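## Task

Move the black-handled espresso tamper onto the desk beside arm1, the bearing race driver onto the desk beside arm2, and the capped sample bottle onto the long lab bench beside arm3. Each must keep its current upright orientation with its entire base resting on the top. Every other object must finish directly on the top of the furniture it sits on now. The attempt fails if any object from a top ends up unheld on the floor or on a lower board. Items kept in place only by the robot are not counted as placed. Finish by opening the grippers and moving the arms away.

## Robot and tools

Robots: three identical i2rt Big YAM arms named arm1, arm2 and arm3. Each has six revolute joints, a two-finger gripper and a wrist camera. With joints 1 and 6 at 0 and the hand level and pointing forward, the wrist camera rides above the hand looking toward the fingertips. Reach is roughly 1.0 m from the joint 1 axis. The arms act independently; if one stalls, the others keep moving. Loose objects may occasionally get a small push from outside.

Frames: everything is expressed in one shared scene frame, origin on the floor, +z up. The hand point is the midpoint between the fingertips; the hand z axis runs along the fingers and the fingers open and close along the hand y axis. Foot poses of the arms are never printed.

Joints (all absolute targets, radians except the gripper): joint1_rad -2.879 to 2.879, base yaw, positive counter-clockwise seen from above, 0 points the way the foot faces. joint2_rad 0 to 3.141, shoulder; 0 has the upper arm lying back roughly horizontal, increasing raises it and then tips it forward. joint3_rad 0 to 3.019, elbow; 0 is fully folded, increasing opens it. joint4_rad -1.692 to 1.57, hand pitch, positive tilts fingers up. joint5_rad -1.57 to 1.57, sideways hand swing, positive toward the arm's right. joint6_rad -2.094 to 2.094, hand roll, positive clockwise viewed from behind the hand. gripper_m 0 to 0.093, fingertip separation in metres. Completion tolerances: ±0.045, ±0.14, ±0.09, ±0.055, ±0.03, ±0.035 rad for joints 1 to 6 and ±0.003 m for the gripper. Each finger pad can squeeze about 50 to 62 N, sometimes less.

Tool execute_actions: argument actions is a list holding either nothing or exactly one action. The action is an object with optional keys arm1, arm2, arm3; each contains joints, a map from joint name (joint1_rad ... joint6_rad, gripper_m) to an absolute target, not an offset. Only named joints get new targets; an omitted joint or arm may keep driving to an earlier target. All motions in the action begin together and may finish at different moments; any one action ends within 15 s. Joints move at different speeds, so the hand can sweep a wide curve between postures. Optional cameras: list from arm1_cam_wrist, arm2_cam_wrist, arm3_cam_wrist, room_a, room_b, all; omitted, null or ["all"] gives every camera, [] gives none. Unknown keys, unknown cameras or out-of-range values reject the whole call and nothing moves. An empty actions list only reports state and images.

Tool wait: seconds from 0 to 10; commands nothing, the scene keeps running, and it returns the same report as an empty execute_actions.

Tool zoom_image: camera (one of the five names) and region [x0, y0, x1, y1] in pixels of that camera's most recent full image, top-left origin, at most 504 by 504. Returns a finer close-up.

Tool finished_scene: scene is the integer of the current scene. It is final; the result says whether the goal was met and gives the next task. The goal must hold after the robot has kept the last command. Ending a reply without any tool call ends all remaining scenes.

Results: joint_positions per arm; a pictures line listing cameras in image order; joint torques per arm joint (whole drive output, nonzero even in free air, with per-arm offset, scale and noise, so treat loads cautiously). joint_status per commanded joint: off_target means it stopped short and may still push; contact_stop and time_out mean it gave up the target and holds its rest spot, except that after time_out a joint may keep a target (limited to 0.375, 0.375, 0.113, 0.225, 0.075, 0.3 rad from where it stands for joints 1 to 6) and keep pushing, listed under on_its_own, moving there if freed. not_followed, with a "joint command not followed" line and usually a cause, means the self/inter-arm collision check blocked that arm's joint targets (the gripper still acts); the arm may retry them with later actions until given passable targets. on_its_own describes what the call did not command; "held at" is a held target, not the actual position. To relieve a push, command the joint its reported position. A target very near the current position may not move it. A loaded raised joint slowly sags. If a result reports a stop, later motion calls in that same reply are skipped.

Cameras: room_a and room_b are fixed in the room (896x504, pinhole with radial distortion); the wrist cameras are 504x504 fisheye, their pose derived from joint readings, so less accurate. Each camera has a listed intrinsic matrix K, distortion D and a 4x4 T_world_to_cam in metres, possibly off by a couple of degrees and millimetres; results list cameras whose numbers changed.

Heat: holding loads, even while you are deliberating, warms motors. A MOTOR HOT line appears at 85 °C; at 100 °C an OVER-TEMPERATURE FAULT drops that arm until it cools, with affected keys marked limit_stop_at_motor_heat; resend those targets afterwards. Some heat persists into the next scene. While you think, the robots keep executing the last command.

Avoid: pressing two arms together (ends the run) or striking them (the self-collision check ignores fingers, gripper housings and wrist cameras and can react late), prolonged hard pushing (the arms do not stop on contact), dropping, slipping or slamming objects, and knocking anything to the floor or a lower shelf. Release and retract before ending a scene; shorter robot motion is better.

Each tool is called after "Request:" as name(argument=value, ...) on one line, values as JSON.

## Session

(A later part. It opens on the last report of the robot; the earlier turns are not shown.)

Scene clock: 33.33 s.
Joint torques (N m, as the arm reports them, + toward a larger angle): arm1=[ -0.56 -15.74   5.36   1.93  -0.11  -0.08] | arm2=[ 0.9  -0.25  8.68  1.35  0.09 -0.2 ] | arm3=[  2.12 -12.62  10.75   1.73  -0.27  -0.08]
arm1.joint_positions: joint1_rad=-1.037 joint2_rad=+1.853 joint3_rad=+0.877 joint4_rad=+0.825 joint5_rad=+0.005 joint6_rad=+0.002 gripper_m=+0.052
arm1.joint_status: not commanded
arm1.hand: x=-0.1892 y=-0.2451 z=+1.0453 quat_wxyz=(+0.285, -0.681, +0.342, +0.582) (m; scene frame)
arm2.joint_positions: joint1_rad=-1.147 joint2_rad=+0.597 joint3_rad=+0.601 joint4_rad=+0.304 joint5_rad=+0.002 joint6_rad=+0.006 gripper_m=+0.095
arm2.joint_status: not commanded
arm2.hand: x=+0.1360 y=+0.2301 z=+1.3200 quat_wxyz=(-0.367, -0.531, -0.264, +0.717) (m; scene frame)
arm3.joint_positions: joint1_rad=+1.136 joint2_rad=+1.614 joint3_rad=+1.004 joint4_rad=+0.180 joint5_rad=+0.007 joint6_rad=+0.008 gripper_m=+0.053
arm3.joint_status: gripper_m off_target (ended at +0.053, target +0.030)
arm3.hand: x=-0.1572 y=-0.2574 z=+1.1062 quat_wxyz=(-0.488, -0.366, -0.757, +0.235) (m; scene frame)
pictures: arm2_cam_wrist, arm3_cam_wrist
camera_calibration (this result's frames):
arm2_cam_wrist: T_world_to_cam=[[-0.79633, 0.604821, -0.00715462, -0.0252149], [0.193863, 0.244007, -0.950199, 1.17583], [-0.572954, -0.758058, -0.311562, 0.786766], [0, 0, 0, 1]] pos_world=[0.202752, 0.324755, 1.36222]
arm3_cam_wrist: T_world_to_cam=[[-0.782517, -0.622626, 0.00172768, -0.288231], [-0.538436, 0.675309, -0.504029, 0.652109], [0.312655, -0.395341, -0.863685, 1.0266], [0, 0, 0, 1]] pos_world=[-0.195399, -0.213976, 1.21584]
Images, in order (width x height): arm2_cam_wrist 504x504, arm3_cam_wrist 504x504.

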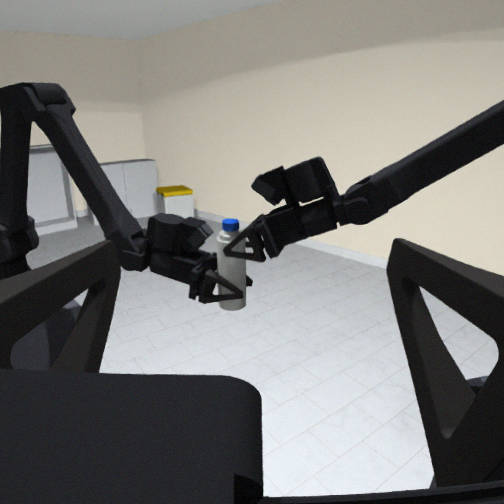

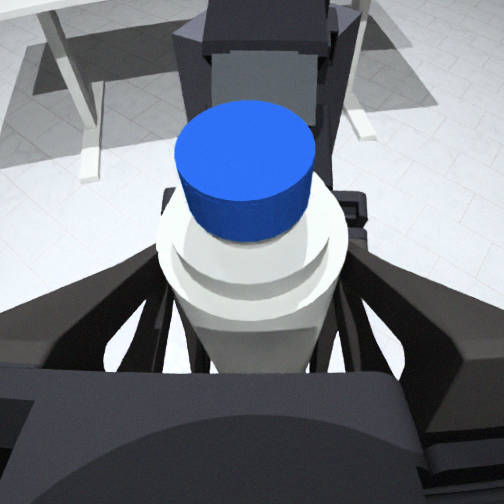

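Request:
execute_actions(actions=[{"arm1":{"joints":{"gripper_m":0.093}}}], cameras=[])

Request:
execute_actions(actions=[{"arm3":{"joints":{"joint2_rad":1.25,"joint3_rad":0.72}}}], cameras=[])

Request:
execute_actions(actions=[{"arm3":{"joints":{"joint1_rad":-1.74,"joint2_rad":1.7,"joint3_rad":0.98,"joint4_rad":0.4}},"arm2":{"joints":{"joint1_rad":-2.1}},"arm1":{"joints":{"joint2_rad":1.3,"joint3_rad":1.3,"joint4_rad":-1.0}}}], cameras=[])

Request:
execute_actions(actions=[{"arm3":{"joints":{"joint2_rad":2.0,"joint3_rad":0.98,"joint4_rad":0.635}}}], cameras=["arm2_cam_wrist","arm3_cam_wrist","room_a","room_b"])

Request:
zoom_image(camera="room_a", region=[430, 300, 590, 460])

Scene clock: 35.57 s.
Joint torques (N m, as the arm reports them, + toward a larger angle): arm1=[  0.13 -16.05   5.42   2.12  -0.03  -0.06] | arm2=[ 1.4  -1.17  8.71  1.42  0.03 -0.14] | arm3=[  1.97 -12.58  10.64   1.85  -0.08  -0.07]
arm1.joint_positions: joint1_rad=-1.037 joint2_rad=+1.853 joint3_rad=+0.877 joint4_rad=+0.825 joint5_rad=+0.002 joint6_rad=+0.002 gripper_m=+0.093
arm1.joint_status: all done
arm1.hand: x=-0.1895 y=-0.2453 z=+1.0454 quat_wxyz=(+0.284, -0.681, +0.342, +0.582) (m; scene frame)
arm2.joint_positions: joint1_rad=-1.147 joint2_rad=+0.597 joint3_rad=+0.601 joint4_rad=+0.304 joint5_rad=+0.002 joint6_rad=+0.006 gripper_m=+0.095
arm2.joint_status: not commanded
arm2.hand: x=+0.1360 y=+0.2301 z=+1.3200 quat_wxyz=(-0.367, -0.531, -0.264, +0.717) (m; scene frame)
arm3.joint_positions: joint1_rad=+1.136 joint2_rad=+1.614 joint3_rad=+1.004 joint4_rad=+0.178 joint5_rad=+0.002 joint6_rad=+0.008 gripper_m=+0.053
arm3.joint_status: not commanded
arm3.hand: x=-0.1565 y=-0.2566 z=+1.1059 quat_wxyz=(-0.489, -0.365, -0.758, +0.233) (m; scene frame)
pictures: none
No camera images: the call's "cameras" was empty. Leave "cameras" out to get every camera's image.

Scene clock: 36.73 s.
Joint torques (N m, as the arm reports them, + toward a larger angle): arm1=[  0.67 -16.3    5.29   1.73  -0.05  -0.01] | arm2=[ 1.87 -0.45  8.84  1.42  0.08 -0.14] | arm3=[ 2.22 -8.4   8.01  2.01 -0.04 -0.04]
arm1.joint_positions: joint1_rad=-1.037 joint2_rad=+1.853 joint3_rad=+0.877 joint4_rad=+0.825 joint5_rad=+0.002 joint6_rad=+0.002 gripper_m=+0.093
arm1.joint_status: not commanded
arm1.hand: x=-0.1895 y=-0.2453 z=+1.0454 quat_wxyz=(+0.284, -0.681, +0.342, +0.582) (m; scene frame)
arm2.joint_positions: joint1_rad=-1.147 joint2_rad=+0.597 joint3_rad=+0.601 joint4_rad=+0.304 joint5_rad=+0.002 joint6_rad=+0.006 gripper_m=+0.095
arm2.joint_status: not commanded
arm2.hand: x=+0.1360 y=+0.2301 z=+1.3200 quat_wxyz=(-0.367, -0.531, -0.264, +0.717) (m; scene frame)
arm3.joint_positions: joint1_rad=+1.136 joint2_rad=+1.244 joint3_rad=+0.716 joint4_rad=+0.175 joint5_rad=+0.002 joint6_rad=+0.008 gripper_m=+0.053
arm3.joint_status: all done
arm3.hand: x=-0.2303 y=-0.1653 z=+1.1553 quat_wxyz=(-0.519, -0.355, -0.738, +0.247) (m; scene frame)
pictures: none
No camera images: the call's "cameras" was empty. Leave "cameras" out to get every camera's image.

Scene clock: 39.27 s.
Joint torques (N m, as the arm reports them, + toward a larger angle): arm1=[ -0.71 -14.26   9.54   1.15   0.08  -0.04] | arm2=[ 1.8  -0.15  8.75  1.41  0.14 -0.16] | arm3=[  1.82 -15.93   7.81   2.89  -0.08  -0.05]
arm1.joint_positions: joint1_rad=-1.035 joint2_rad=+1.321 joint3_rad=+1.279 joint4_rad=-0.992 joint5_rad=-0.003 joint6_rad=+0.002 gripper_m=+0.093
arm1.joint_status: all done
arm1.hand: x=-0.1008 y=-0.3621 z=+1.2123 quat_wxyz=(+0.110, -0.865, +0.429, +0.236) (m; scene frame)
arm2.joint_positions: joint1_rad=-2.097 joint2_rad=+0.597 joint3_rad=+0.601 joint4_rad=+0.304 joint5_rad=+0.001 joint6_rad=+0.006 gripper_m=+0.095
arm2.joint_status: all done
arm2.hand: x=-0.0116 y=+0.5275 z=+1.3193 quat_wxyz=(+0.003, -0.593, +0.005, +0.805) (m; scene frame)
arm3.joint_positions: joint1_rad=-1.741 joint2_rad=+1.718 joint3_rad=+0.964 joint4_rad=+0.385 joint5_rad=+0.001 joint6_rad=+0.007 gripper_m=+0.053
arm3.joint_status: all done
arm3.hand: x=-1.0887 y=+0.6257 z=+1.0604 quat_wxyz=(+0.171, -0.785, +0.258, +0.537) (m; scene frame)
pictures: none
No camera images: the call's "cameras" was empty. Leave "cameras" out to get every camera's image.

Scene clock: 40.53 s.
Joint torques (N m, as the arm reports them, + toward a larger angle): arm1=[  0.35 -14.11   9.73   1.1    0.11  -0.05] | arm2=[ 1.58 -0.81  8.77  1.4   0.13 -0.16] | arm3=[  1.23 -17.01   6.17   2.99  -0.09  -0.06]
arm1.joint_positions: joint1_rad=-1.035 joint2_rad=+1.321 joint3_rad=+1.279 joint4_rad=-0.992 joint5_rad=-0.003 joint6_rad=+0.002 gripper_m=+0.093
arm1.joint_status: not commanded
arm1.hand: x=-0.1008 y=-0.3621 z=+1.2123 quat_wxyz=(+0.110, -0.865, +0.429, +0.236) (m; scene frame)
arm2.joint_positions: joint1_rad=-2.097 joint2_rad=+0.597 joint3_rad=+0.601 joint4_rad=+0.304 joint5_rad=+0.001 joint6_rad=+0.006 gripper_m=+0.095
arm2.joint_status: not commanded
arm2.hand: x=-0.0116 y=+0.5275 z=+1.3193 quat_wxyz=(+0.003, -0.593, +0.005, +0.805) (m; scene frame)
arm3.joint_positions: joint1_rad=-1.741 joint2_rad=+2.015 joint3_rad=+0.964 joint4_rad=+0.615 joint5_rad=+0.001 joint6_rad=+0.007 gripper_m=+0.053
arm3.joint_status: all done
arm3.hand: x=-1.0934 y=+0.6284 z=+0.9233 quat_wxyz=(+0.162, -0.802, +0.264, +0.510) (m; scene frame)
pictures: arm2_cam_wrist, arm3_cam_wrist, room_a, room_b
camera_calibration (this result's frames):
arm2_cam_wrist: T_world_to_cam=[[0.0278916, 0.999611, -0.000574856, -0.530102], [0.313196, -0.00928507, -0.949643, 1.26547], [-0.949279, 0.026307, -0.313333, 0.511634], [0, 0, 0, 1]] pos_world=[0.10413, 0.528186, 1.36175]
arm3_cam_wrist: T_world_to_cam=[[0.588239, 0.808664, -0.00617636, 0.137676], [0.702732, -0.514932, -0.490931, 1.55063], [-0.400178, 0.284444, -0.871177, 0.311789], [0, 0, 0, 1]] pos_world=[-1.04589, 0.598451, 1.03373]
Images, in order (width x height): arm2_cam_wrist 504x504, arm3_cam_wrist 504x504, room_a 896x504, room_b 896x504.

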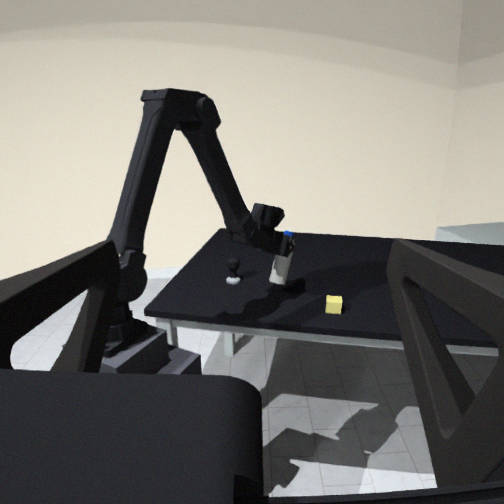

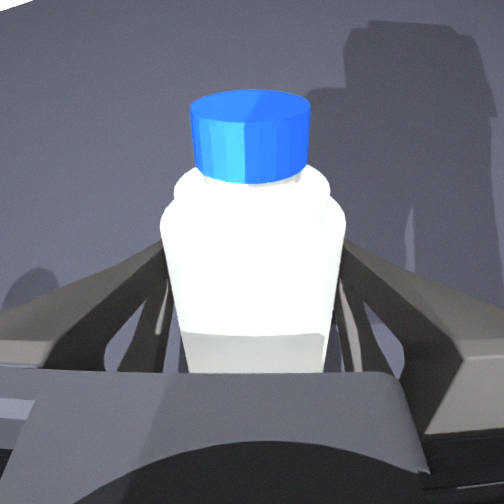

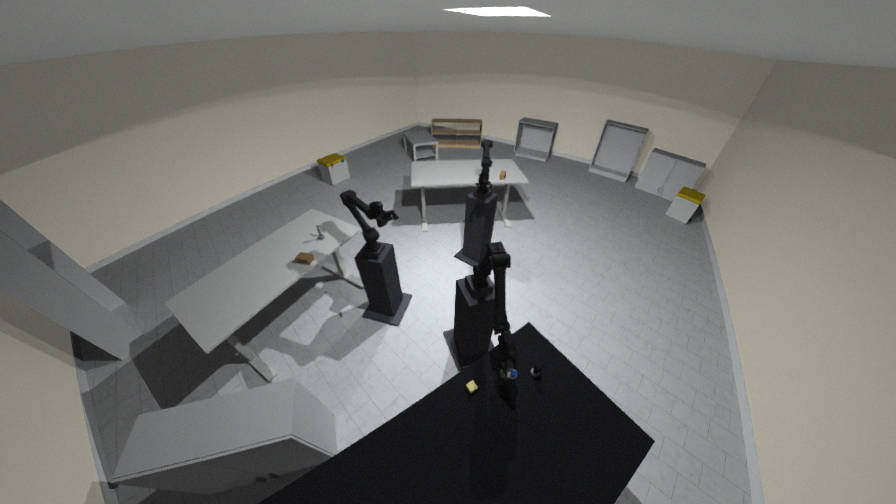

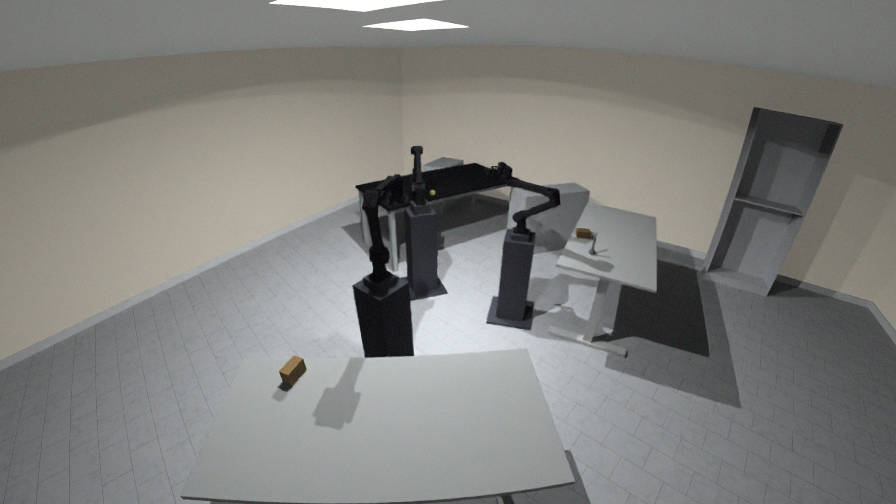

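Region (430, 300, 590, 460) of room_a's 896x504 image, scaled by 3.150, with more detail than that image has.

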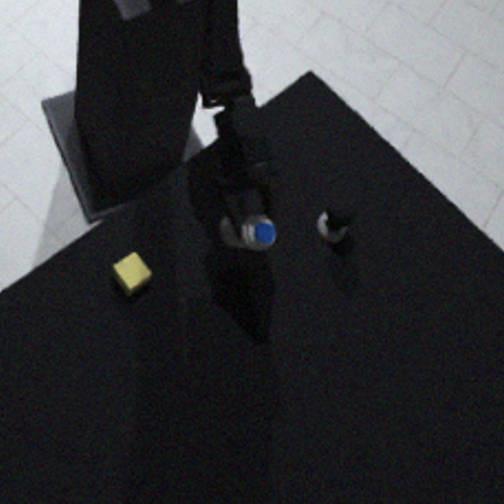

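Request:
execute_actions(actions=[{"arm3":{"joints":{"joint2_rad":2.3,"joint3_rad":1.04,"joint4_rad":1.29}},"arm2":{"joints":{"joint1_rad":-2.3,"joint2_rad":1.9,"joint3_rad":1.4,"joint4_rad":0.9,"joint5_rad":-0.5}}}], cameras=["arm2_cam_wrist","arm3_cam_wrist"])

Scene clock: 43.50 s.
Joint torques (N m, as the arm reports them, + toward a larger angle): arm1=[ -0.26 -13.8    9.57   1.23   0.11  -0.03] | arm2=[  1.61 -16.43  11.37   2.17   0.1   -0.11] | arm3=[  1.12 -17.84   3.97   3.03  -0.07  -0.06]
arm1.joint_positions: joint1_rad=-1.035 joint2_rad=+1.321 joint3_rad=+1.279 joint4_rad=-0.992 joint5_rad=-0.003 joint6_rad=+0.002 gripper_m=+0.093
arm1.joint_status: not commanded
arm1.hand: x=-0.1008 y=-0.3621 z=+1.2123 quat_wxyz=(+0.110, -0.865, +0.429, +0.236) (m; scene frame)
arm2.joint_positions: joint1_rad=-2.299 joint2_rad=+1.919 joint3_rad=+1.345 joint4_rad=+0.888 joint5_rad=-0.498 joint6_rad=+0.006 gripper_m=+0.095
arm2.joint_status: all done
arm2.hand: x=-0.3975 y=+0.6023 z=+1.1661 quat_wxyz=(-0.063, -0.591, -0.135, +0.792) (m; scene frame)
arm3.joint_positions: joint1_rad=-1.741 joint2_rad=+2.305 joint3_rad=+1.034 joint4_rad=+1.269 joint5_rad=+0.001 joint6_rad=+0.007 gripper_m=+0.053
arm3.joint_status: all done
arm3.hand: x=-1.1146 y=+0.6437 z=+0.9158 quat_wxyz=(+0.214, -0.674, +0.222, +0.671) (m; scene frame)
pictures: arm2_cam_wrist, arm3_cam_wrist
camera_calibration (this result's frames):
arm2_cam_wrist: T_world_to_cam=[[-0.243905, 0.958862, 0.145235, -0.847658], [0.295846, 0.216186, -0.930451, 1.0765], [-0.923572, -0.183975, -0.336404, 0.259186], [0, 0, 0, 1]] pos_world=[-0.285847, 0.627748, 1.21193]
arm3_cam_wrist: T_world_to_cam=[[0.587297, 0.809339, -0.00726707, 0.137255], [0.46961, -0.348058, -0.81137, 1.49589], [-0.659203, 0.473103, -0.584487, -0.380258], [0, 0, 0, 1]] pos_world=[-1.03376, 0.589473, 0.992464]
Images, in order (width x height): arm2_cam_wrist 504x504, arm3_cam_wrist 504x504.

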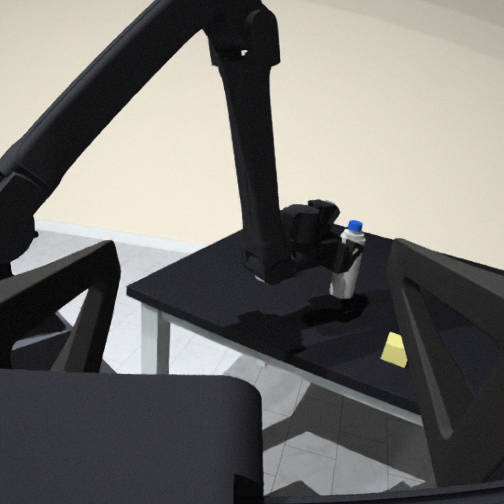

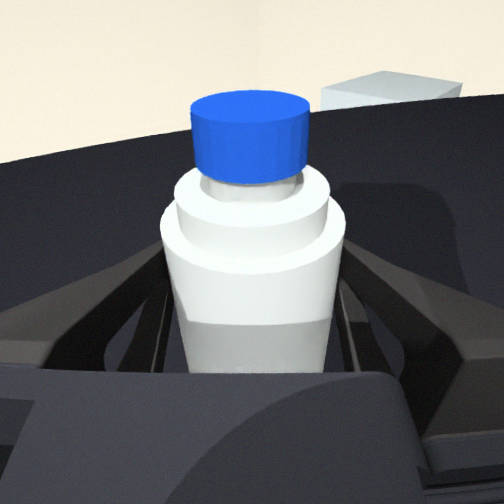

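Request:
execute_actions(actions=[{"arm3":{"joints":{"joint2_rad":2.37,"joint4_rad":1.355}}}], cameras=["arm2_cam_wrist","arm3_cam_wrist"])

Request:
zoom_image(camera="arm2_cam_wrist", region=[240, 200, 400, 360])

Scene clock: 46.17 s.
Joint torques (N m, as the arm reports them, + toward a larger angle): arm1=[ -0.92 -14.45   9.79   1.44   0.08  -0.06] | arm2=[  0.96 -16.84  11.42   2.11   0.1   -0.14] | arm3=[  1.08 -17.1    3.49   3.12  -0.07  -0.09]
arm1.joint_positions: joint1_rad=-1.035 joint2_rad=+1.321 joint3_rad=+1.279 joint4_rad=-0.992 joint5_rad=-0.003 joint6_rad=+0.002 gripper_m=+0.093
arm1.joint_status: not commanded
arm1.hand: x=-0.1008 y=-0.3621 z=+1.2123 quat_wxyz=(+0.110, -0.865, +0.429, +0.236) (m; scene frame)
arm2.joint_positions: joint1_rad=-2.299 joint2_rad=+1.919 joint3_rad=+1.345 joint4_rad=+0.888 joint5_rad=-0.498 joint6_rad=+0.006 gripper_m=+0.095
arm2.joint_status: not commanded
arm2.hand: x=-0.3975 y=+0.6023 z=+1.1661 quat_wxyz=(-0.063, -0.591, -0.135, +0.792) (m; scene frame)
arm3.joint_positions: joint1_rad=-1.741 joint2_rad=+2.371 joint3_rad=+1.034 joint4_rad=+1.334 joint5_rad=+0.001 joint6_rad=+0.007 gripper_m=+0.053
arm3.joint_status: all done
arm3.hand: x=-1.1069 y=+0.6379 z=+0.8883 quat_wxyz=(+0.214, -0.674, +0.223, +0.671) (m; scene frame)
pictures: arm2_cam_wrist, arm3_cam_wrist
camera_calibration (this result's frames):
arm2_cam_wrist: T_world_to_cam=[[-0.243905, 0.958862, 0.145235, -0.847658], [0.295846, 0.216186, -0.930451, 1.0765], [-0.923572, -0.183975, -0.336404, 0.259186], [0, 0, 0, 1]] pos_world=[-0.285847, 0.627748, 1.21193]
arm3_cam_wrist: T_world_to_cam=[[0.587299, 0.809337, -0.00726562, 0.137151], [0.470112, -0.348419, -0.810924, 1.46833], [-0.658843, 0.47284, -0.585106, -0.387411], [0, 0, 0, 1]] pos_world=[-1.02607, 0.583776, 0.965023]
Images, in order (width x height): arm2_cam_wrist 504x504, arm3_cam_wrist 504x504.

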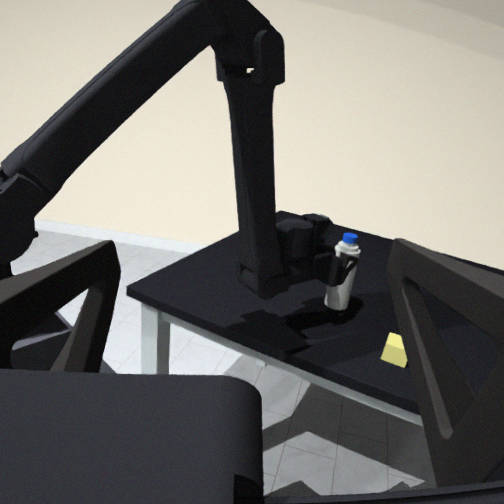

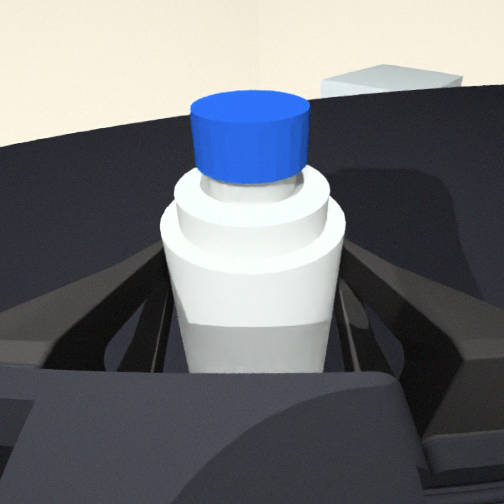

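Region (240, 200, 400, 360) of arm2_cam_wrist's 504x504 image, scaled by 3.150, with more detail than that image has.

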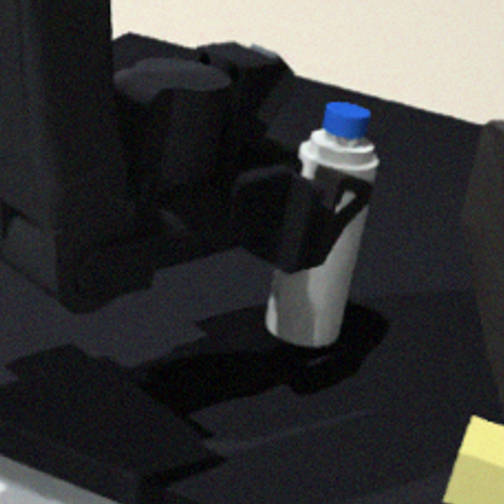

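Request:
execute_actions(actions=[{"arm3":{"joints":{"joint2_rad":2.41,"joint4_rad":1.39}}}], cameras=["arm2_cam_wrist","arm3_cam_wrist"])

Scene clock: 47.30 s.
Joint torques (N m, as the arm reports them, + toward a larger angle): arm1=[ -0.88 -13.98   9.64   1.21   0.15  -0.03] | arm2=[  0.95 -17.63  11.46   1.99   0.1   -0.16] | arm3=[  0.8  -16.7    3.37   2.89  -0.02  -0.04]
arm1.joint_positions: joint1_rad=-1.035 joint2_rad=+1.321 joint3_rad=+1.279 joint4_rad=-0.992 joint5_rad=-0.003 joint6_rad=+0.002 gripper_m=+0.093
arm1.joint_status: not commanded
arm1.hand: x=-0.1008 y=-0.3621 z=+1.2123 quat_wxyz=(+0.110, -0.865, +0.429, +0.236) (m; scene frame)
arm2.joint_positions: joint1_rad=-2.299 joint2_rad=+1.919 joint3_rad=+1.345 joint4_rad=+0.888 joint5_rad=-0.498 joint6_rad=+0.006 gripper_m=+0.095
arm2.joint_status: not commanded
arm2.hand: x=-0.3975 y=+0.6023 z=+1.1661 quat_wxyz=(-0.063, -0.591, -0.135, +0.792) (m; scene frame)
arm3.joint_positions: joint1_rad=-1.741 joint2_rad=+2.401 joint3_rad=+1.034 joint4_rad=+1.373 joint5_rad=+0.001 joint6_rad=+0.007 gripper_m=+0.053
arm3.joint_status: all done
arm3.hand: x=-1.1030 y=+0.6351 z=+0.8787 quat_wxyz=(+0.215, -0.671, +0.222, +0.674) (m; scene frame)
pictures: arm2_cam_wrist, arm3_cam_wrist
camera_calibration (this result's frames):
arm2_cam_wrist: T_world_to_cam=[[-0.243905, 0.958862, 0.145235, -0.847658], [0.295846, 0.216186, -0.930451, 1.0765], [-0.923572, -0.183975, -0.336404, 0.259186], [0, 0, 0, 1]] pos_world=[-0.285847, 0.627748, 1.21193]
arm3_cam_wrist: T_world_to_cam=[[0.587276, 0.809354, -0.00728289, 0.137089], [0.464063, -0.344074, -0.816247, 1.45294], [-0.663139, 0.475982, -0.577657, -0.402409], [0, 0, 0, 1]] pos_world=[-1.02162, 0.580505, 0.954504]
Images, in order (width x height): arm2_cam_wrist 504x504, arm3_cam_wrist 504x504.

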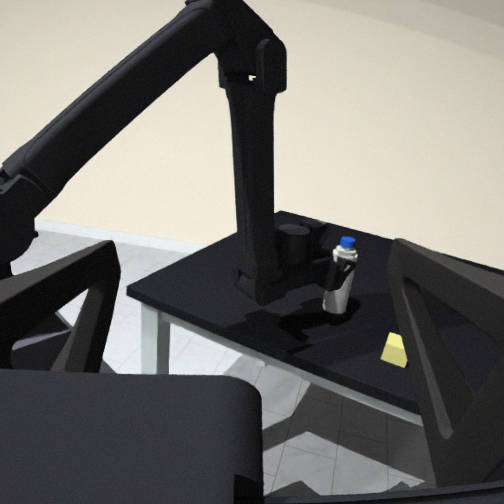

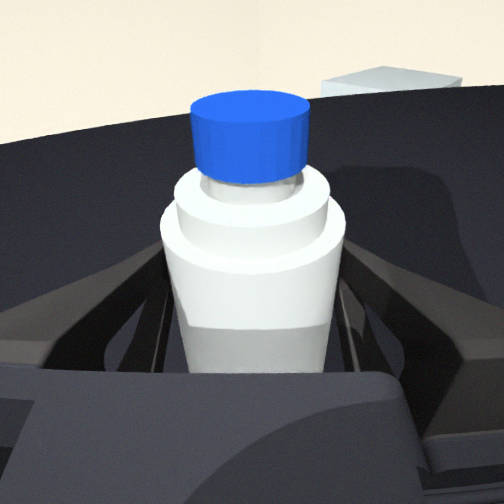

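Request:
execute_actions(actions=[{"arm3":{"joints":{"joint2_rad":2.435}}}], cameras=["arm2_cam_wrist","arm3_cam_wrist"])

Scene clock: 48.47 s.
Joint torques (N m, as the arm reports them, + toward a larger angle): arm1=[ -0.71 -13.89   9.99   1.57   0.12  -0.04] | arm2=[  1.46 -17.23  11.22   1.97   0.08  -0.12] | arm3=[  1.03 -14.65   3.17   2.48  -0.08  -0.08]
arm1.joint_positions: joint1_rad=-1.035 joint2_rad=+1.321 joint3_rad=+1.279 joint4_rad=-0.992 joint5_rad=-0.003 joint6_rad=+0.002 gripper_m=+0.093
arm1.joint_status: not commanded
arm1.hand: x=-0.1008 y=-0.3621 z=+1.2123 quat_wxyz=(+0.110, -0.865, +0.429, +0.236) (m; scene frame)
arm2.joint_positions: joint1_rad=-2.299 joint2_rad=+1.919 joint3_rad=+1.345 joint4_rad=+0.888 joint5_rad=-0.498 joint6_rad=+0.006 gripper_m=+0.095
arm2.joint_status: not commanded
arm2.hand: x=-0.3975 y=+0.6023 z=+1.1661 quat_wxyz=(-0.063, -0.591, -0.135, +0.792) (m; scene frame)
arm3.joint_positions: joint1_rad=-1.741 joint2_rad=+2.405 joint3_rad=+1.034 joint4_rad=+1.382 joint5_rad=+0.001 joint6_rad=+0.007 gripper_m=+0.053
arm3.joint_status: all done
arm3.hand: x=-1.1024 y=+0.6346 z=+0.8779 quat_wxyz=(+0.215, -0.669, +0.221, +0.676) (m; scene frame)
pictures: arm2_cam_wrist, arm3_cam_wrist
camera_calibration (this result's frames):
arm2_cam_wrist: T_world_to_cam=[[-0.243905, 0.958862, 0.145235, -0.847658], [0.295846, 0.216186, -0.930451, 1.0765], [-0.923572, -0.183975, -0.336404, 0.259186], [0, 0, 0, 1]] pos_world=[-0.285847, 0.627748, 1.21193]
arm3_cam_wrist: T_world_to_cam=[[0.587264, 0.809363, -0.00729142, 0.137074], [0.461023, -0.34189, -0.818883, 1.44948], [-0.665266, 0.477539, -0.573914, -0.408796], [0, 0, 0, 1]] pos_world=[-1.0207, 0.579837, 0.953343]
Images, in order (width x height): arm2_cam_wrist 504x504, arm3_cam_wrist 504x504.

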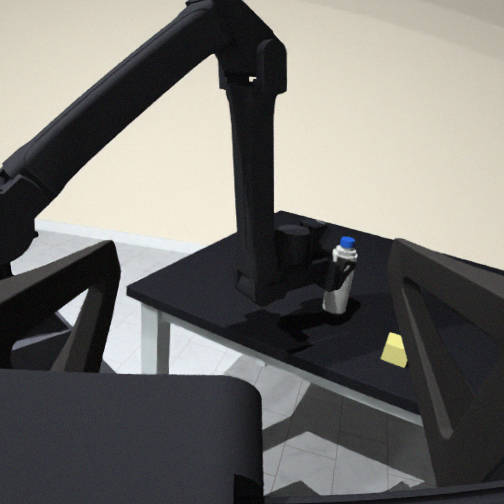

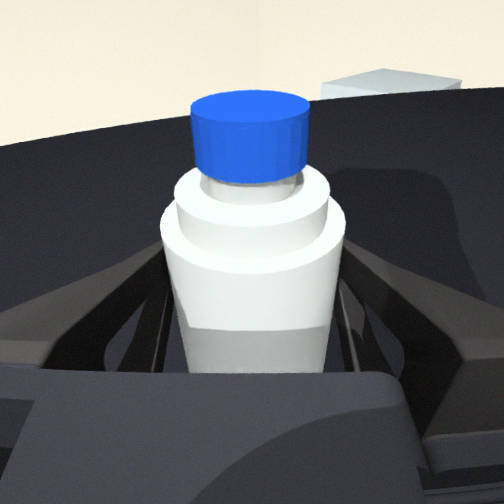

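Request:
execute_actions(actions=[{"arm3":{"joints":{"joint2_rad":2.4,"gripper_m":0.093}}}], cameras=[])

Request:
execute_actions(actions=[{"arm3":{"joints":{"joint2_rad":2.21,"joint3_rad":0.71,"joint4_rad":1.2}}}], cameras=[])

Request:
execute_actions(actions=[{"arm3":{"joints":{"joint1_rad":-1.44,"joint4_rad":1.07}}}], cameras=["arm2_cam_wrist","arm3_cam_wrist"])

Request:
zoom_image(camera="arm2_cam_wrist", region=[200, 200, 360, 360])

Scene clock: 50.43 s.
Joint torques (N m, as the arm reports them, + toward a larger angle): arm1=[  0.28 -14.     9.51   1.26   0.1   -0.05] | arm2=[  1.34 -17.37  11.39   2.06   0.08  -0.13] | arm3=[  0.93 -17.19   3.12   2.54  -0.08  -0.06]
arm1.joint_positions: joint1_rad=-1.035 joint2_rad=+1.321 joint3_rad=+1.279 joint4_rad=-0.992 joint5_rad=-0.003 joint6_rad=+0.002 gripper_m=+0.093
arm1.joint_status: not commanded
arm1.hand: x=-0.1008 y=-0.3621 z=+1.2123 quat_wxyz=(+0.110, -0.865, +0.429, +0.236) (m; scene frame)
arm2.joint_positions: joint1_rad=-2.299 joint2_rad=+1.919 joint3_rad=+1.345 joint4_rad=+0.888 joint5_rad=-0.498 joint6_rad=+0.006 gripper_m=+0.095
arm2.joint_status: not commanded
arm2.hand: x=-0.3975 y=+0.6023 z=+1.1661 quat_wxyz=(-0.063, -0.591, -0.135, +0.792) (m; scene frame)
arm3.joint_positions: joint1_rad=-1.741 joint2_rad=+2.405 joint3_rad=+1.034 joint4_rad=+1.382 joint5_rad=+0.001 joint6_rad=+0.007 gripper_m=+0.093
arm3.joint_status: all done
arm3.hand: x=-1.1024 y=+0.6346 z=+0.8779 quat_wxyz=(+0.215, -0.669, +0.221, +0.676) (m; scene frame)
pictures: none
No camera images: the call's "cameras" was empty. Leave "cameras" out to get every camera's image.

Scene clock: 51.50 s.
Joint torques (N m, as the arm reports them, + toward a larger angle): arm1=[ -0.83 -13.62   9.71   1.23   0.14  -0.05] | arm2=[  0.9  -17.08  11.35   2.05   0.12  -0.14] | arm3=[  1.62 -13.99   2.26   1.77  -0.01  -0.06]
arm1.joint_positions: joint1_rad=-1.035 joint2_rad=+1.321 joint3_rad=+1.279 joint4_rad=-0.992 joint5_rad=-0.003 joint6_rad=+0.002 gripper_m=+0.093
arm1.joint_status: not commanded
arm1.hand: x=-0.1008 y=-0.3621 z=+1.2123 quat_wxyz=(+0.110, -0.865, +0.429, +0.236) (m; scene frame)
arm2.joint_positions: joint1_rad=-2.299 joint2_rad=+1.919 joint3_rad=+1.345 joint4_rad=+0.888 joint5_rad=-0.498 joint6_rad=+0.006 gripper_m=+0.095
arm2.joint_status: not commanded
arm2.hand: x=-0.3975 y=+0.6023 z=+1.1661 quat_wxyz=(-0.063, -0.591, -0.135, +0.792) (m; scene frame)
arm3.joint_positions: joint1_rad=-1.741 joint2_rad=+2.203 joint3_rad=+0.705 joint4_rad=+1.208 joint5_rad=+0.001 joint6_rad=+0.007 gripper_m=+0.093
arm3.joint_status: all done
arm3.hand: x=-1.0166 y=+0.5726 z=+0.8601 quat_wxyz=(+0.180, -0.763, +0.251, +0.568) (m; scene frame)
pictures: none
No camera images: the call's "cameras" was empty. Leave "cameras" out to get every camera's image.

Scene clock: 52.53 s.
Joint torques (N m, as the arm reports them, + toward a larger angle): arm1=[  0.23 -13.65   9.66   1.13   0.11  -0.05] | arm2=[  1.04 -17.22  11.37   2.06   0.16  -0.13] | arm3=[  0.07 -13.4    2.23   1.73   0.03  -0.04]
arm1.joint_positions: joint1_rad=-1.035 joint2_rad=+1.321 joint3_rad=+1.279 joint4_rad=-0.992 joint5_rad=-0.003 joint6_rad=+0.002 gripper_m=+0.093
arm1.joint_status: not commanded
arm1.hand: x=-0.1008 y=-0.3621 z=+1.2123 quat_wxyz=(+0.110, -0.865, +0.429, +0.236) (m; scene frame)
arm2.joint_positions: joint1_rad=-2.299 joint2_rad=+1.919 joint3_rad=+1.345 joint4_rad=+0.888 joint5_rad=-0.498 joint6_rad=+0.006 gripper_m=+0.095
arm2.joint_status: not commanded
arm2.hand: x=-0.3975 y=+0.6023 z=+1.1661 quat_wxyz=(-0.063, -0.591, -0.135, +0.792) (m; scene frame)
arm3.joint_positions: joint1_rad=-1.426 joint2_rad=+2.203 joint3_rad=+0.705 joint4_rad=+1.080 joint5_rad=-0.001 joint6_rad=+0.007 gripper_m=+0.093
arm3.joint_status: all done
arm3.hand: x=-1.0865 y=+0.4104 z=+0.8315 quat_wxyz=(+0.079, -0.829, +0.133, +0.538) (m; scene frame)
pictures: arm2_cam_wrist, arm3_cam_wrist
camera_calibration (this result's frames):
arm2_cam_wrist: T_world_to_cam=[[-0.243905, 0.958862, 0.145235, -0.847658], [0.295846, 0.216186, -0.930451, 1.0765], [-0.923572, -0.183975, -0.336404, 0.259186], [0, 0, 0, 1]] pos_world=[-0.285847, 0.627748, 1.21193]
arm3_cam_wrist: T_world_to_cam=[[0.305576, 0.952129, -0.00860896, -0.054625], [0.819308, -0.267533, -0.507109, 1.427], [-0.485137, 0.147907, -0.861839, 0.252567], [0, 0, 0, 1]] pos_world=[-1.02993, 0.396424, 0.940847]
Images, in order (width x height): arm2_cam_wrist 504x504, arm3_cam_wrist 504x504.

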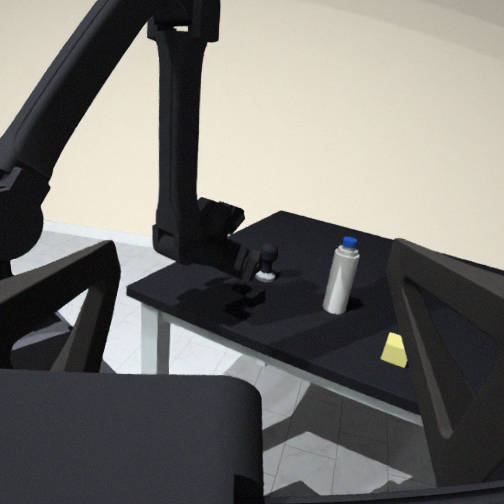

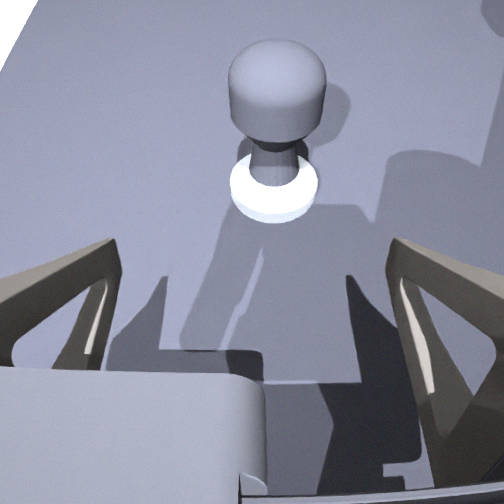

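Region (200, 200, 360, 360) of arm2_cam_wrist's 504x504 image, scaled by 3.150, with more detail than that image has.

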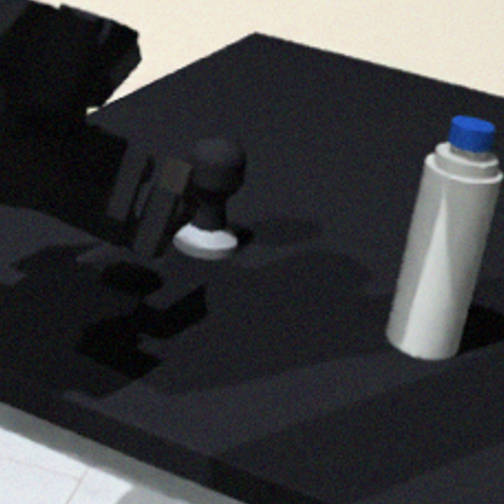

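Request:
execute_actions(actions=[{"arm3":{"joints":{"joint1_rad":-1.455,"joint2_rad":2.36,"joint3_rad":1.04,"joint4_rad":0.885}}}], cameras=["arm2_cam_wrist","arm3_cam_wrist"])

Request:
zoom_image(camera="arm2_cam_wrist", region=[200, 200, 320, 320])

Scene clock: 54.87 s.
Joint torques (N m, as the arm reports them, + toward a larger angle): arm1=[ -0.14 -14.27   9.84   1.16   0.08  -0.02] | arm2=[  1.51 -17.04  11.48   2.01   0.14  -0.15] | arm3=[ -0.12 -17.31   3.59   1.89  -0.1    0.01]
arm1.joint_positions: joint1_rad=-1.035 joint2_rad=+1.321 joint3_rad=+1.279 joint4_rad=-0.992 joint5_rad=-0.003 joint6_rad=+0.002 gripper_m=+0.093
arm1.joint_status: not commanded
arm1.hand: x=-0.1008 y=-0.3621 z=+1.2123 quat_wxyz=(+0.110, -0.865, +0.429, +0.236) (m; scene frame)
arm2.joint_positions: joint1_rad=-2.299 joint2_rad=+1.919 joint3_rad=+1.345 joint4_rad=+0.888 joint5_rad=-0.498 joint6_rad=+0.006 gripper_m=+0.095
arm2.joint_status: not commanded
arm2.hand: x=-0.3975 y=+0.6023 z=+1.1661 quat_wxyz=(-0.063, -0.591, -0.135, +0.792) (m; scene frame)
arm3.joint_positions: joint1_rad=-1.440 joint2_rad=+2.361 joint3_rad=+1.033 joint4_rad=+0.894 joint5_rad=+0.002 joint6_rad=-0.001 gripper_m=+0.093
arm3.joint_status: all done
arm3.hand: x=-1.1791 y=+0.4506 z=+0.7911 quat_wxyz=(+0.086, -0.832, +0.138, +0.530) (m; scene frame)
pictures: arm2_cam_wrist, arm3_cam_wrist
camera_calibration (this result's frames):
arm2_cam_wrist: T_world_to_cam=[[-0.243905, 0.958862, 0.145235, -0.847658], [0.295846, 0.216186, -0.930451, 1.0765], [-0.923572, -0.183975, -0.336404, 0.259186], [0, 0, 0, 1]] pos_world=[-0.285847, 0.627748, 1.21193]
arm3_cam_wrist: T_world_to_cam=[[0.319655, 0.947534, -0.000185106, -0.0530056], [0.823717, -0.277981, -0.494183, 1.49281], [-0.468307, 0.157815, -0.869358, 0.188201], [0, 0, 0, 1]] pos_world=[-1.12457, 0.435497, 0.901327]
Images, in order (width x height): arm2_cam_wrist 504x504, arm3_cam_wrist 504x504.

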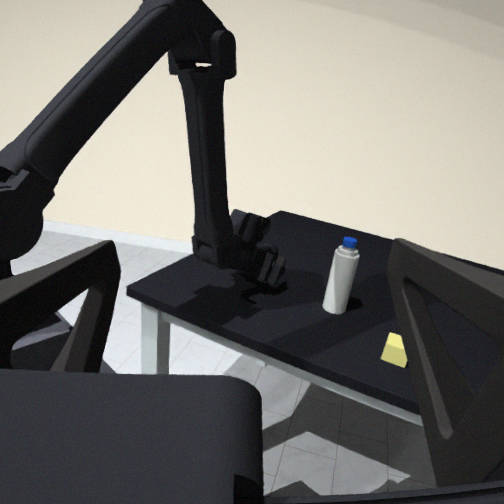

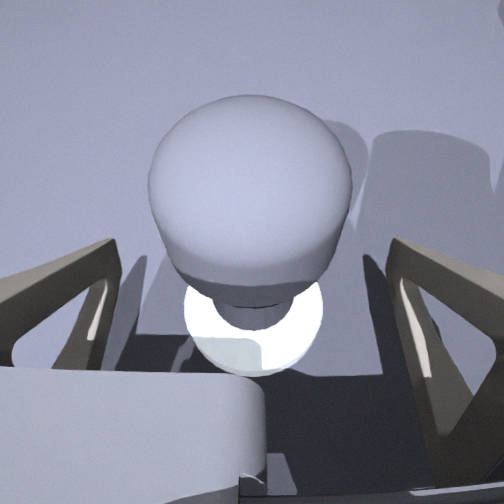

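Region (200, 200, 320, 320) of arm2_cam_wrist's 504x504 image, scaled by 4.200, with more detail than that image has.

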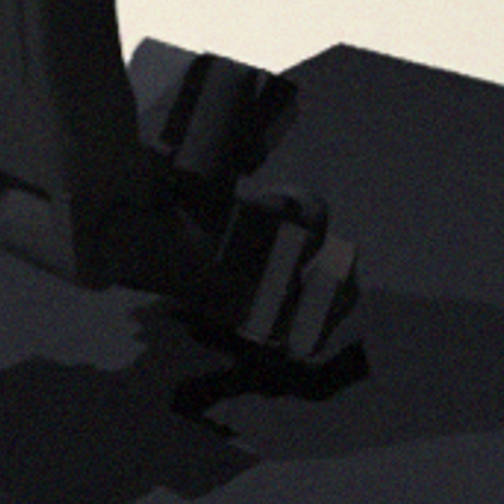

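Request:
execute_actions(actions=[{"arm3":{"joints":{"joint2_rad":2.45,"joint3_rad":1.115}},"arm2":{"joints":{"joint1_rad":-1.15,"joint2_rad":0.9,"joint3_rad":0.5,"joint4_rad":0.85,"joint5_rad":0}}}], cameras=["arm3_cam_wrist"])

Scene clock: 57.13 s.
Joint torques (N m, as the arm reports them, + toward a larger angle): arm1=[ -0.36 -13.86   9.88   1.24   0.08  -0.03] | arm2=[ 1.49 -3.47  7.87  1.38  0.2  -0.16] | arm3=[ -0.01 -16.91   3.96   1.64  -0.1    0.09]
arm1.joint_positions: joint1_rad=-1.035 joint2_rad=+1.321 joint3_rad=+1.279 joint4_rad=-0.992 joint5_rad=-0.003 joint6_rad=+0.002 gripper_m=+0.093
arm1.joint_status: not commanded
arm1.hand: x=-0.1008 y=-0.3621 z=+1.2123 quat_wxyz=(+0.110, -0.865, +0.429, +0.236) (m; scene frame)
arm2.joint_positions: joint1_rad=-1.153 joint2_rad=+0.905 joint3_rad=+0.504 joint4_rad=+0.850 joint5_rad=-0.003 joint6_rad=+0.005 gripper_m=+0.095
arm2.joint_status: all done
arm2.hand: x=+0.1045 y=+0.1896 z=+1.2720 quat_wxyz=(-0.384, -0.478, -0.238, +0.753) (m; scene frame)
arm3.joint_positions: joint1_rad=-1.440 joint2_rad=+2.437 joint3_rad=+1.100 joint4_rad=+0.898 joint5_rad=+0.002 joint6_rad=-0.006 gripper_m=+0.093
arm3.joint_status: all done
arm3.hand: x=-1.1903 y=+0.4542 z=+0.7641 quat_wxyz=(+0.087, -0.834, +0.136, +0.528) (m; scene frame)
pictures: arm3_cam_wrist
camera_calibration (this result's frames):
arm3_cam_wrist: T_world_to_cam=[[0.317133, 0.948371, 0.00448169, -0.059743], [0.827668, -0.274457, -0.489529, 1.48924], [-0.463025, 0.158955, -0.871976, 0.166723], [0, 0, 0, 1]] pos_world=[-1.13646, 0.438891, 0.874675]
Images, in order (width x height): arm3_cam_wrist 504x504.

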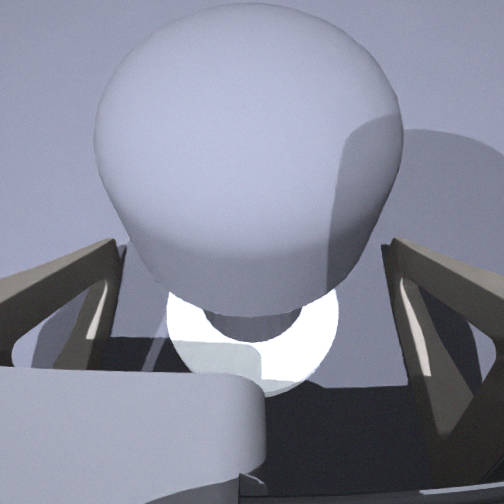

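Request:
execute_actions(actions=[{"arm3":{"joints":{"gripper_m":0.03}}}], cameras=["arm3_cam_wrist"])

Scene clock: 58.40 s.
Joint torques (N m, as the arm reports them, + toward a larger angle): arm1=[  0.19 -14.29   9.8    1.17   0.13  -0.06] | arm2=[ 1.57 -3.24  7.68  1.35  0.19 -0.15] | arm3=[ -0.1  -16.89   3.89   1.53  -0.08   0.09]
arm1.joint_positions: joint1_rad=-1.035 joint2_rad=+1.321 joint3_rad=+1.279 joint4_rad=-0.992 joint5_rad=-0.003 joint6_rad=+0.002 gripper_m=+0.093
arm1.joint_status: not commanded
arm1.hand: x=-0.1008 y=-0.3621 z=+1.2123 quat_wxyz=(+0.110, -0.865, +0.429, +0.236) (m; scene frame)
arm2.joint_positions: joint1_rad=-1.153 joint2_rad=+0.905 joint3_rad=+0.504 joint4_rad=+0.850 joint5_rad=-0.003 joint6_rad=+0.005 gripper_m=+0.095
arm2.joint_status: not commanded
arm2.hand: x=+0.1045 y=+0.1896 z=+1.2720 quat_wxyz=(-0.384, -0.478, -0.238, +0.753) (m; scene frame)
arm3.joint_positions: joint1_rad=-1.440 joint2_rad=+2.437 joint3_rad=+1.100 joint4_rad=+0.898 joint5_rad=+0.001 joint6_rad=-0.006 gripper_m=+0.051
arm3.joint_status: gripper_m off_target (ended at +0.051, target +0.030)
arm3.hand: x=-1.1903 y=+0.4541 z=+0.7640 quat_wxyz=(+0.086, -0.834, +0.136, +0.528) (m; scene frame)
pictures: arm3_cam_wrist
camera_calibration (this result's frames):
arm3_cam_wrist: T_world_to_cam=[[0.316803, 0.948482, 0.00431756, -0.0599947], [0.827914, -0.274305, -0.489198, 1.48914], [-0.462811, 0.158554, -0.872162, 0.167248], [0, 0, 0, 1]] pos_world=[-1.13647, 0.438864, 0.874611]
Images, in order (width x height): arm3_cam_wrist 504x504.

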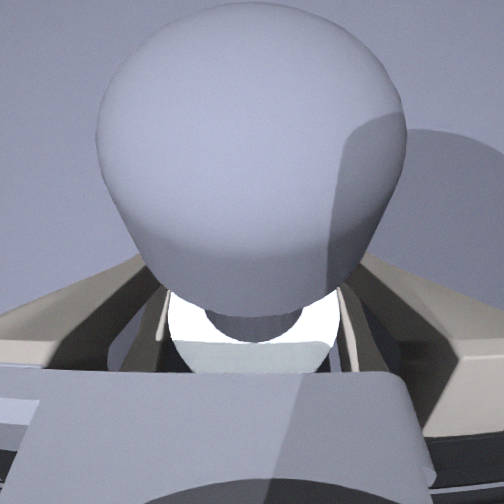

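Request:
execute_actions(actions=[{"arm3":{"joints":{"joint2_rad":2.0,"joint3_rad":0.98,"joint4_rad":0.6}},"arm1":{"joints":{"joint2_rad":1.13,"joint3_rad":0.73,"joint4_rad":0.03}}}], cameras=[])

Request:
execute_actions(actions=[{"arm3":{"joints":{"joint1_rad":1.14,"joint2_rad":1.61,"joint3_rad":1.02,"joint4_rad":0.165}}}], cameras=["arm1_cam_wrist","arm2_cam_wrist"])

Scene clock: 60.73 s.
Joint torques (N m, as the arm reports them, + toward a larger angle): arm1=[ 0.07 -8.76  9.1   2.92  0.1  -0.04] | arm2=[ 1.57 -3.62  7.72  1.44  0.23 -0.16] | arm3=[ -0.08 -17.08   6.7    2.33  -0.08   0.08]
arm1.joint_positions: joint1_rad=-1.035 joint2_rad=+1.133 joint3_rad=+0.717 joint4_rad=+0.009 joint5_rad=-0.003 joint6_rad=+0.002 gripper_m=+0.093
arm1.joint_status: all done
arm1.hand: x=-0.0987 y=-0.3654 z=+1.1754 quat_wxyz=(+0.236, -0.751, +0.373, +0.491) (m; scene frame)
arm2.joint_positions: joint1_rad=-1.153 joint2_rad=+0.905 joint3_rad=+0.504 joint4_rad=+0.850 joint5_rad=-0.003 joint6_rad=+0.005 gripper_m=+0.095
arm2.joint_status: not commanded
arm2.hand: x=+0.1045 y=+0.1896 z=+1.2720 quat_wxyz=(-0.384, -0.478, -0.238, +0.753) (m; scene frame)
arm3.joint_positions: joint1_rad=-1.440 joint2_rad=+2.015 joint3_rad=+0.954 joint4_rad=+0.594 joint5_rad=+0.001 joint6_rad=-0.006 gripper_m=+0.051
arm3.joint_status: all done
arm3.hand: x=-1.1776 y=+0.4507 z=+0.9156 quat_wxyz=(+0.085, -0.841, +0.137, +0.516) (m; scene frame)
pictures: none
No camera images: the call's "cameras" was empty. Leave "cameras" out to get every camera's image.

Scene clock: 63.10 s.
Joint torques (N m, as the arm reports them, + toward a larger angle): arm1=[ 0.06 -9.36  9.03  3.23  0.13 -0.02] | arm2=[ 1.72 -3.1   7.79  1.51  0.22 -0.16] | arm3=[  0.65 -15.96   8.63   2.3    0.03   0.07]
arm1.joint_positions: joint1_rad=-1.035 joint2_rad=+1.133 joint3_rad=+0.717 joint4_rad=+0.009 joint5_rad=-0.003 joint6_rad=+0.002 gripper_m=+0.093
arm1.joint_status: not commanded
arm1.hand: x=-0.0987 y=-0.3654 z=+1.1754 quat_wxyz=(+0.236, -0.751, +0.373, +0.491) (m; scene frame)
arm2.joint_positions: joint1_rad=-1.153 joint2_rad=+0.905 joint3_rad=+0.504 joint4_rad=+0.850 joint5_rad=-0.003 joint6_rad=+0.005 gripper_m=+0.095
arm2.joint_status: not commanded
arm2.hand: x=+0.1045 y=+0.1896 z=+1.2720 quat_wxyz=(-0.384, -0.478, -0.238, +0.753) (m; scene frame)
arm3.joint_positions: joint1_rad=+1.144 joint2_rad=+1.638 joint3_rad=+1.004 joint4_rad=+0.162 joint5_rad=-0.001 joint6_rad=-0.006 gripper_m=+0.051
arm3.joint_status: all done
arm3.hand: x=-0.1527 y=-0.2527 z=+1.0879 quat_wxyz=(-0.473, -0.360, -0.771, +0.226) (m; scene frame)
pictures: arm1_cam_wrist, arm2_cam_wrist
camera_calibration (this result's frames):
arm1_cam_wrist: T_world_to_cam=[[0.793183, 0.60898, 0.0017665, 0.297276], [0.523476, -0.680328, -0.512958, 0.411483], [-0.31118, 0.407794, -0.858412, 1.25039], [0, 0, 0, 1]] pos_world=[-0.0621001, -0.410994, 1.2839]
arm2_cam_wrist: T_world_to_cam=[[-0.795141, 0.606389, -0.00655251, -0.0273225], [0.111119, 0.135068, -0.984586, 1.21923], [-0.596157, -0.783613, -0.174779, 0.556351], [0, 0, 0, 1]] pos_world=[0.174467, 0.287852, 1.2975]
Images, in order (width x height): arm1_cam_wrist 504x504, arm2_cam_wrist 504x504.

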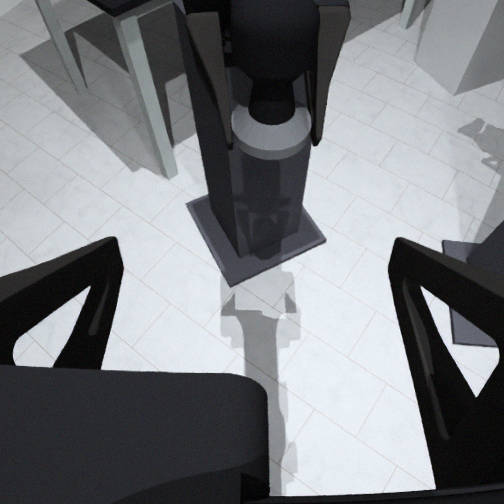

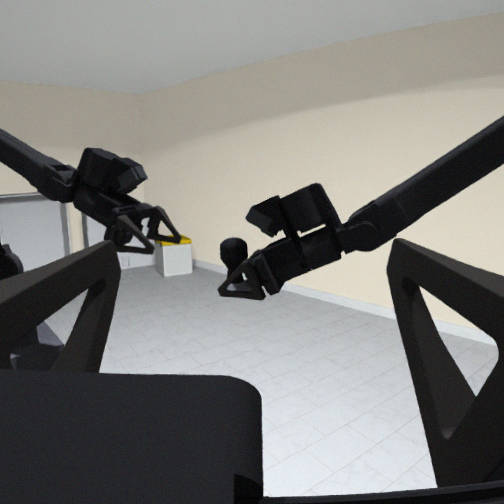

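Request:
execute_actions(actions=[{"arm1":{"joints":{"joint1_rad":-1.06,"joint2_rad":1.51,"joint3_rad":1.025,"joint4_rad":0.23}}}], cameras=["arm1_cam_wrist","arm2_cam_wrist"])

Request:
zoom_image(camera="arm2_cam_wrist", region=[160, 170, 310, 320])

Scene clock: 65.13 s.
Joint torques (N m, as the arm reports them, + toward a larger angle): arm1=[ -1.71 -15.32  10.39   2.9   -0.01  -0.02] | arm2=[ 2.22 -3.68  7.89  1.46  0.2  -0.12] | arm3=[  0.97 -15.5    8.58   2.42   0.05   0.03]
arm1.joint_positions: joint1_rad=-1.049 joint2_rad=+1.518 joint3_rad=+0.987 joint4_rad=+0.215 joint5_rad=-0.003 joint6_rad=+0.002 gripper_m=+0.093
arm1.joint_status: all done
arm1.hand: x=-0.1738 y=-0.2532 z=+1.1663 quat_wxyz=(+0.257, -0.725, +0.367, +0.523) (m; scene frame)
arm2.joint_positions: joint1_rad=-1.153 joint2_rad=+0.905 joint3_rad=+0.504 joint4_rad=+0.850 joint5_rad=-0.003 joint6_rad=+0.005 gripper_m=+0.095
arm2.joint_status: not commanded
arm2.hand: x=+0.1045 y=+0.1896 z=+1.2720 quat_wxyz=(-0.384, -0.478, -0.238, +0.753) (m; scene frame)
arm3.joint_positions: joint1_rad=+1.144 joint2_rad=+1.638 joint3_rad=+1.004 joint4_rad=+0.162 joint5_rad=-0.001 joint6_rad=-0.006 gripper_m=+0.051
arm3.joint_status: not commanded
arm3.hand: x=-0.1527 y=-0.2527 z=+1.0879 quat_wxyz=(-0.473, -0.360, -0.771, +0.226) (m; scene frame)
pictures: arm1_cam_wrist, arm2_cam_wrist
camera_calibration (this result's frames):
arm1_cam_wrist: T_world_to_cam=[[0.802068, 0.59723, 0.00194439, 0.286929], [0.483345, -0.647203, -0.589496, 0.6131], [-0.350806, 0.473756, -0.807769, 1.12419], [0, 0, 0, 1]] pos_world=[-0.132102, -0.307154, 1.26895]
arm2_cam_wrist: T_world_to_cam=[[-0.795141, 0.606389, -0.00655251, -0.0273225], [0.111119, 0.135068, -0.984586, 1.21923], [-0.596157, -0.783613, -0.174779, 0.556351], [0, 0, 0, 1]] pos_world=[0.174467, 0.287852, 1.2975]
Images, in order (width x height): arm1_cam_wrist 504x504, arm2_cam_wrist 504x504.

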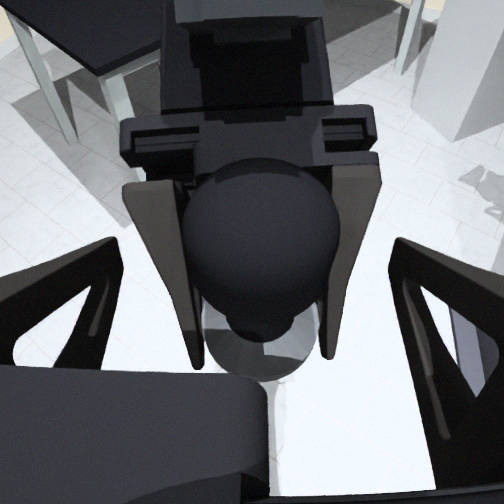

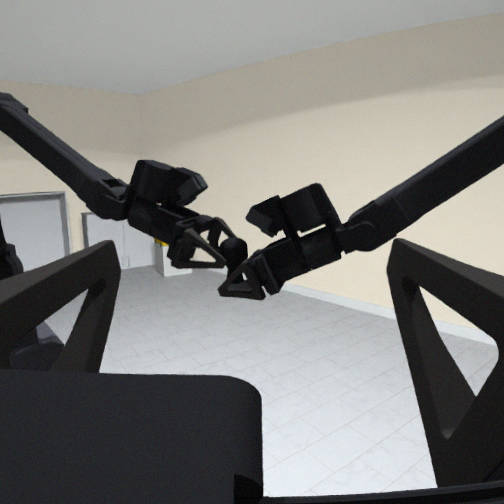

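Region (160, 170, 310, 320) of arm2_cam_wrist's 504x504 image, scaled by 3.360, with more detail than that image has.

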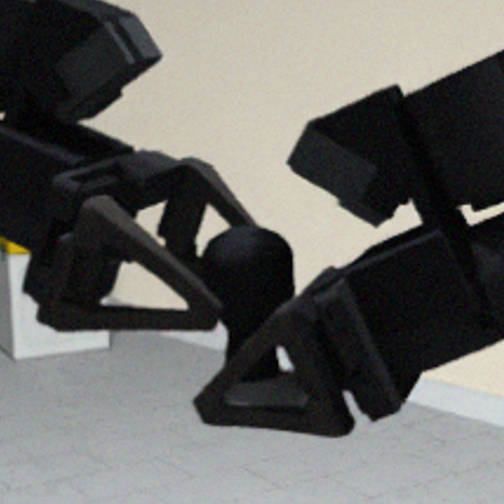

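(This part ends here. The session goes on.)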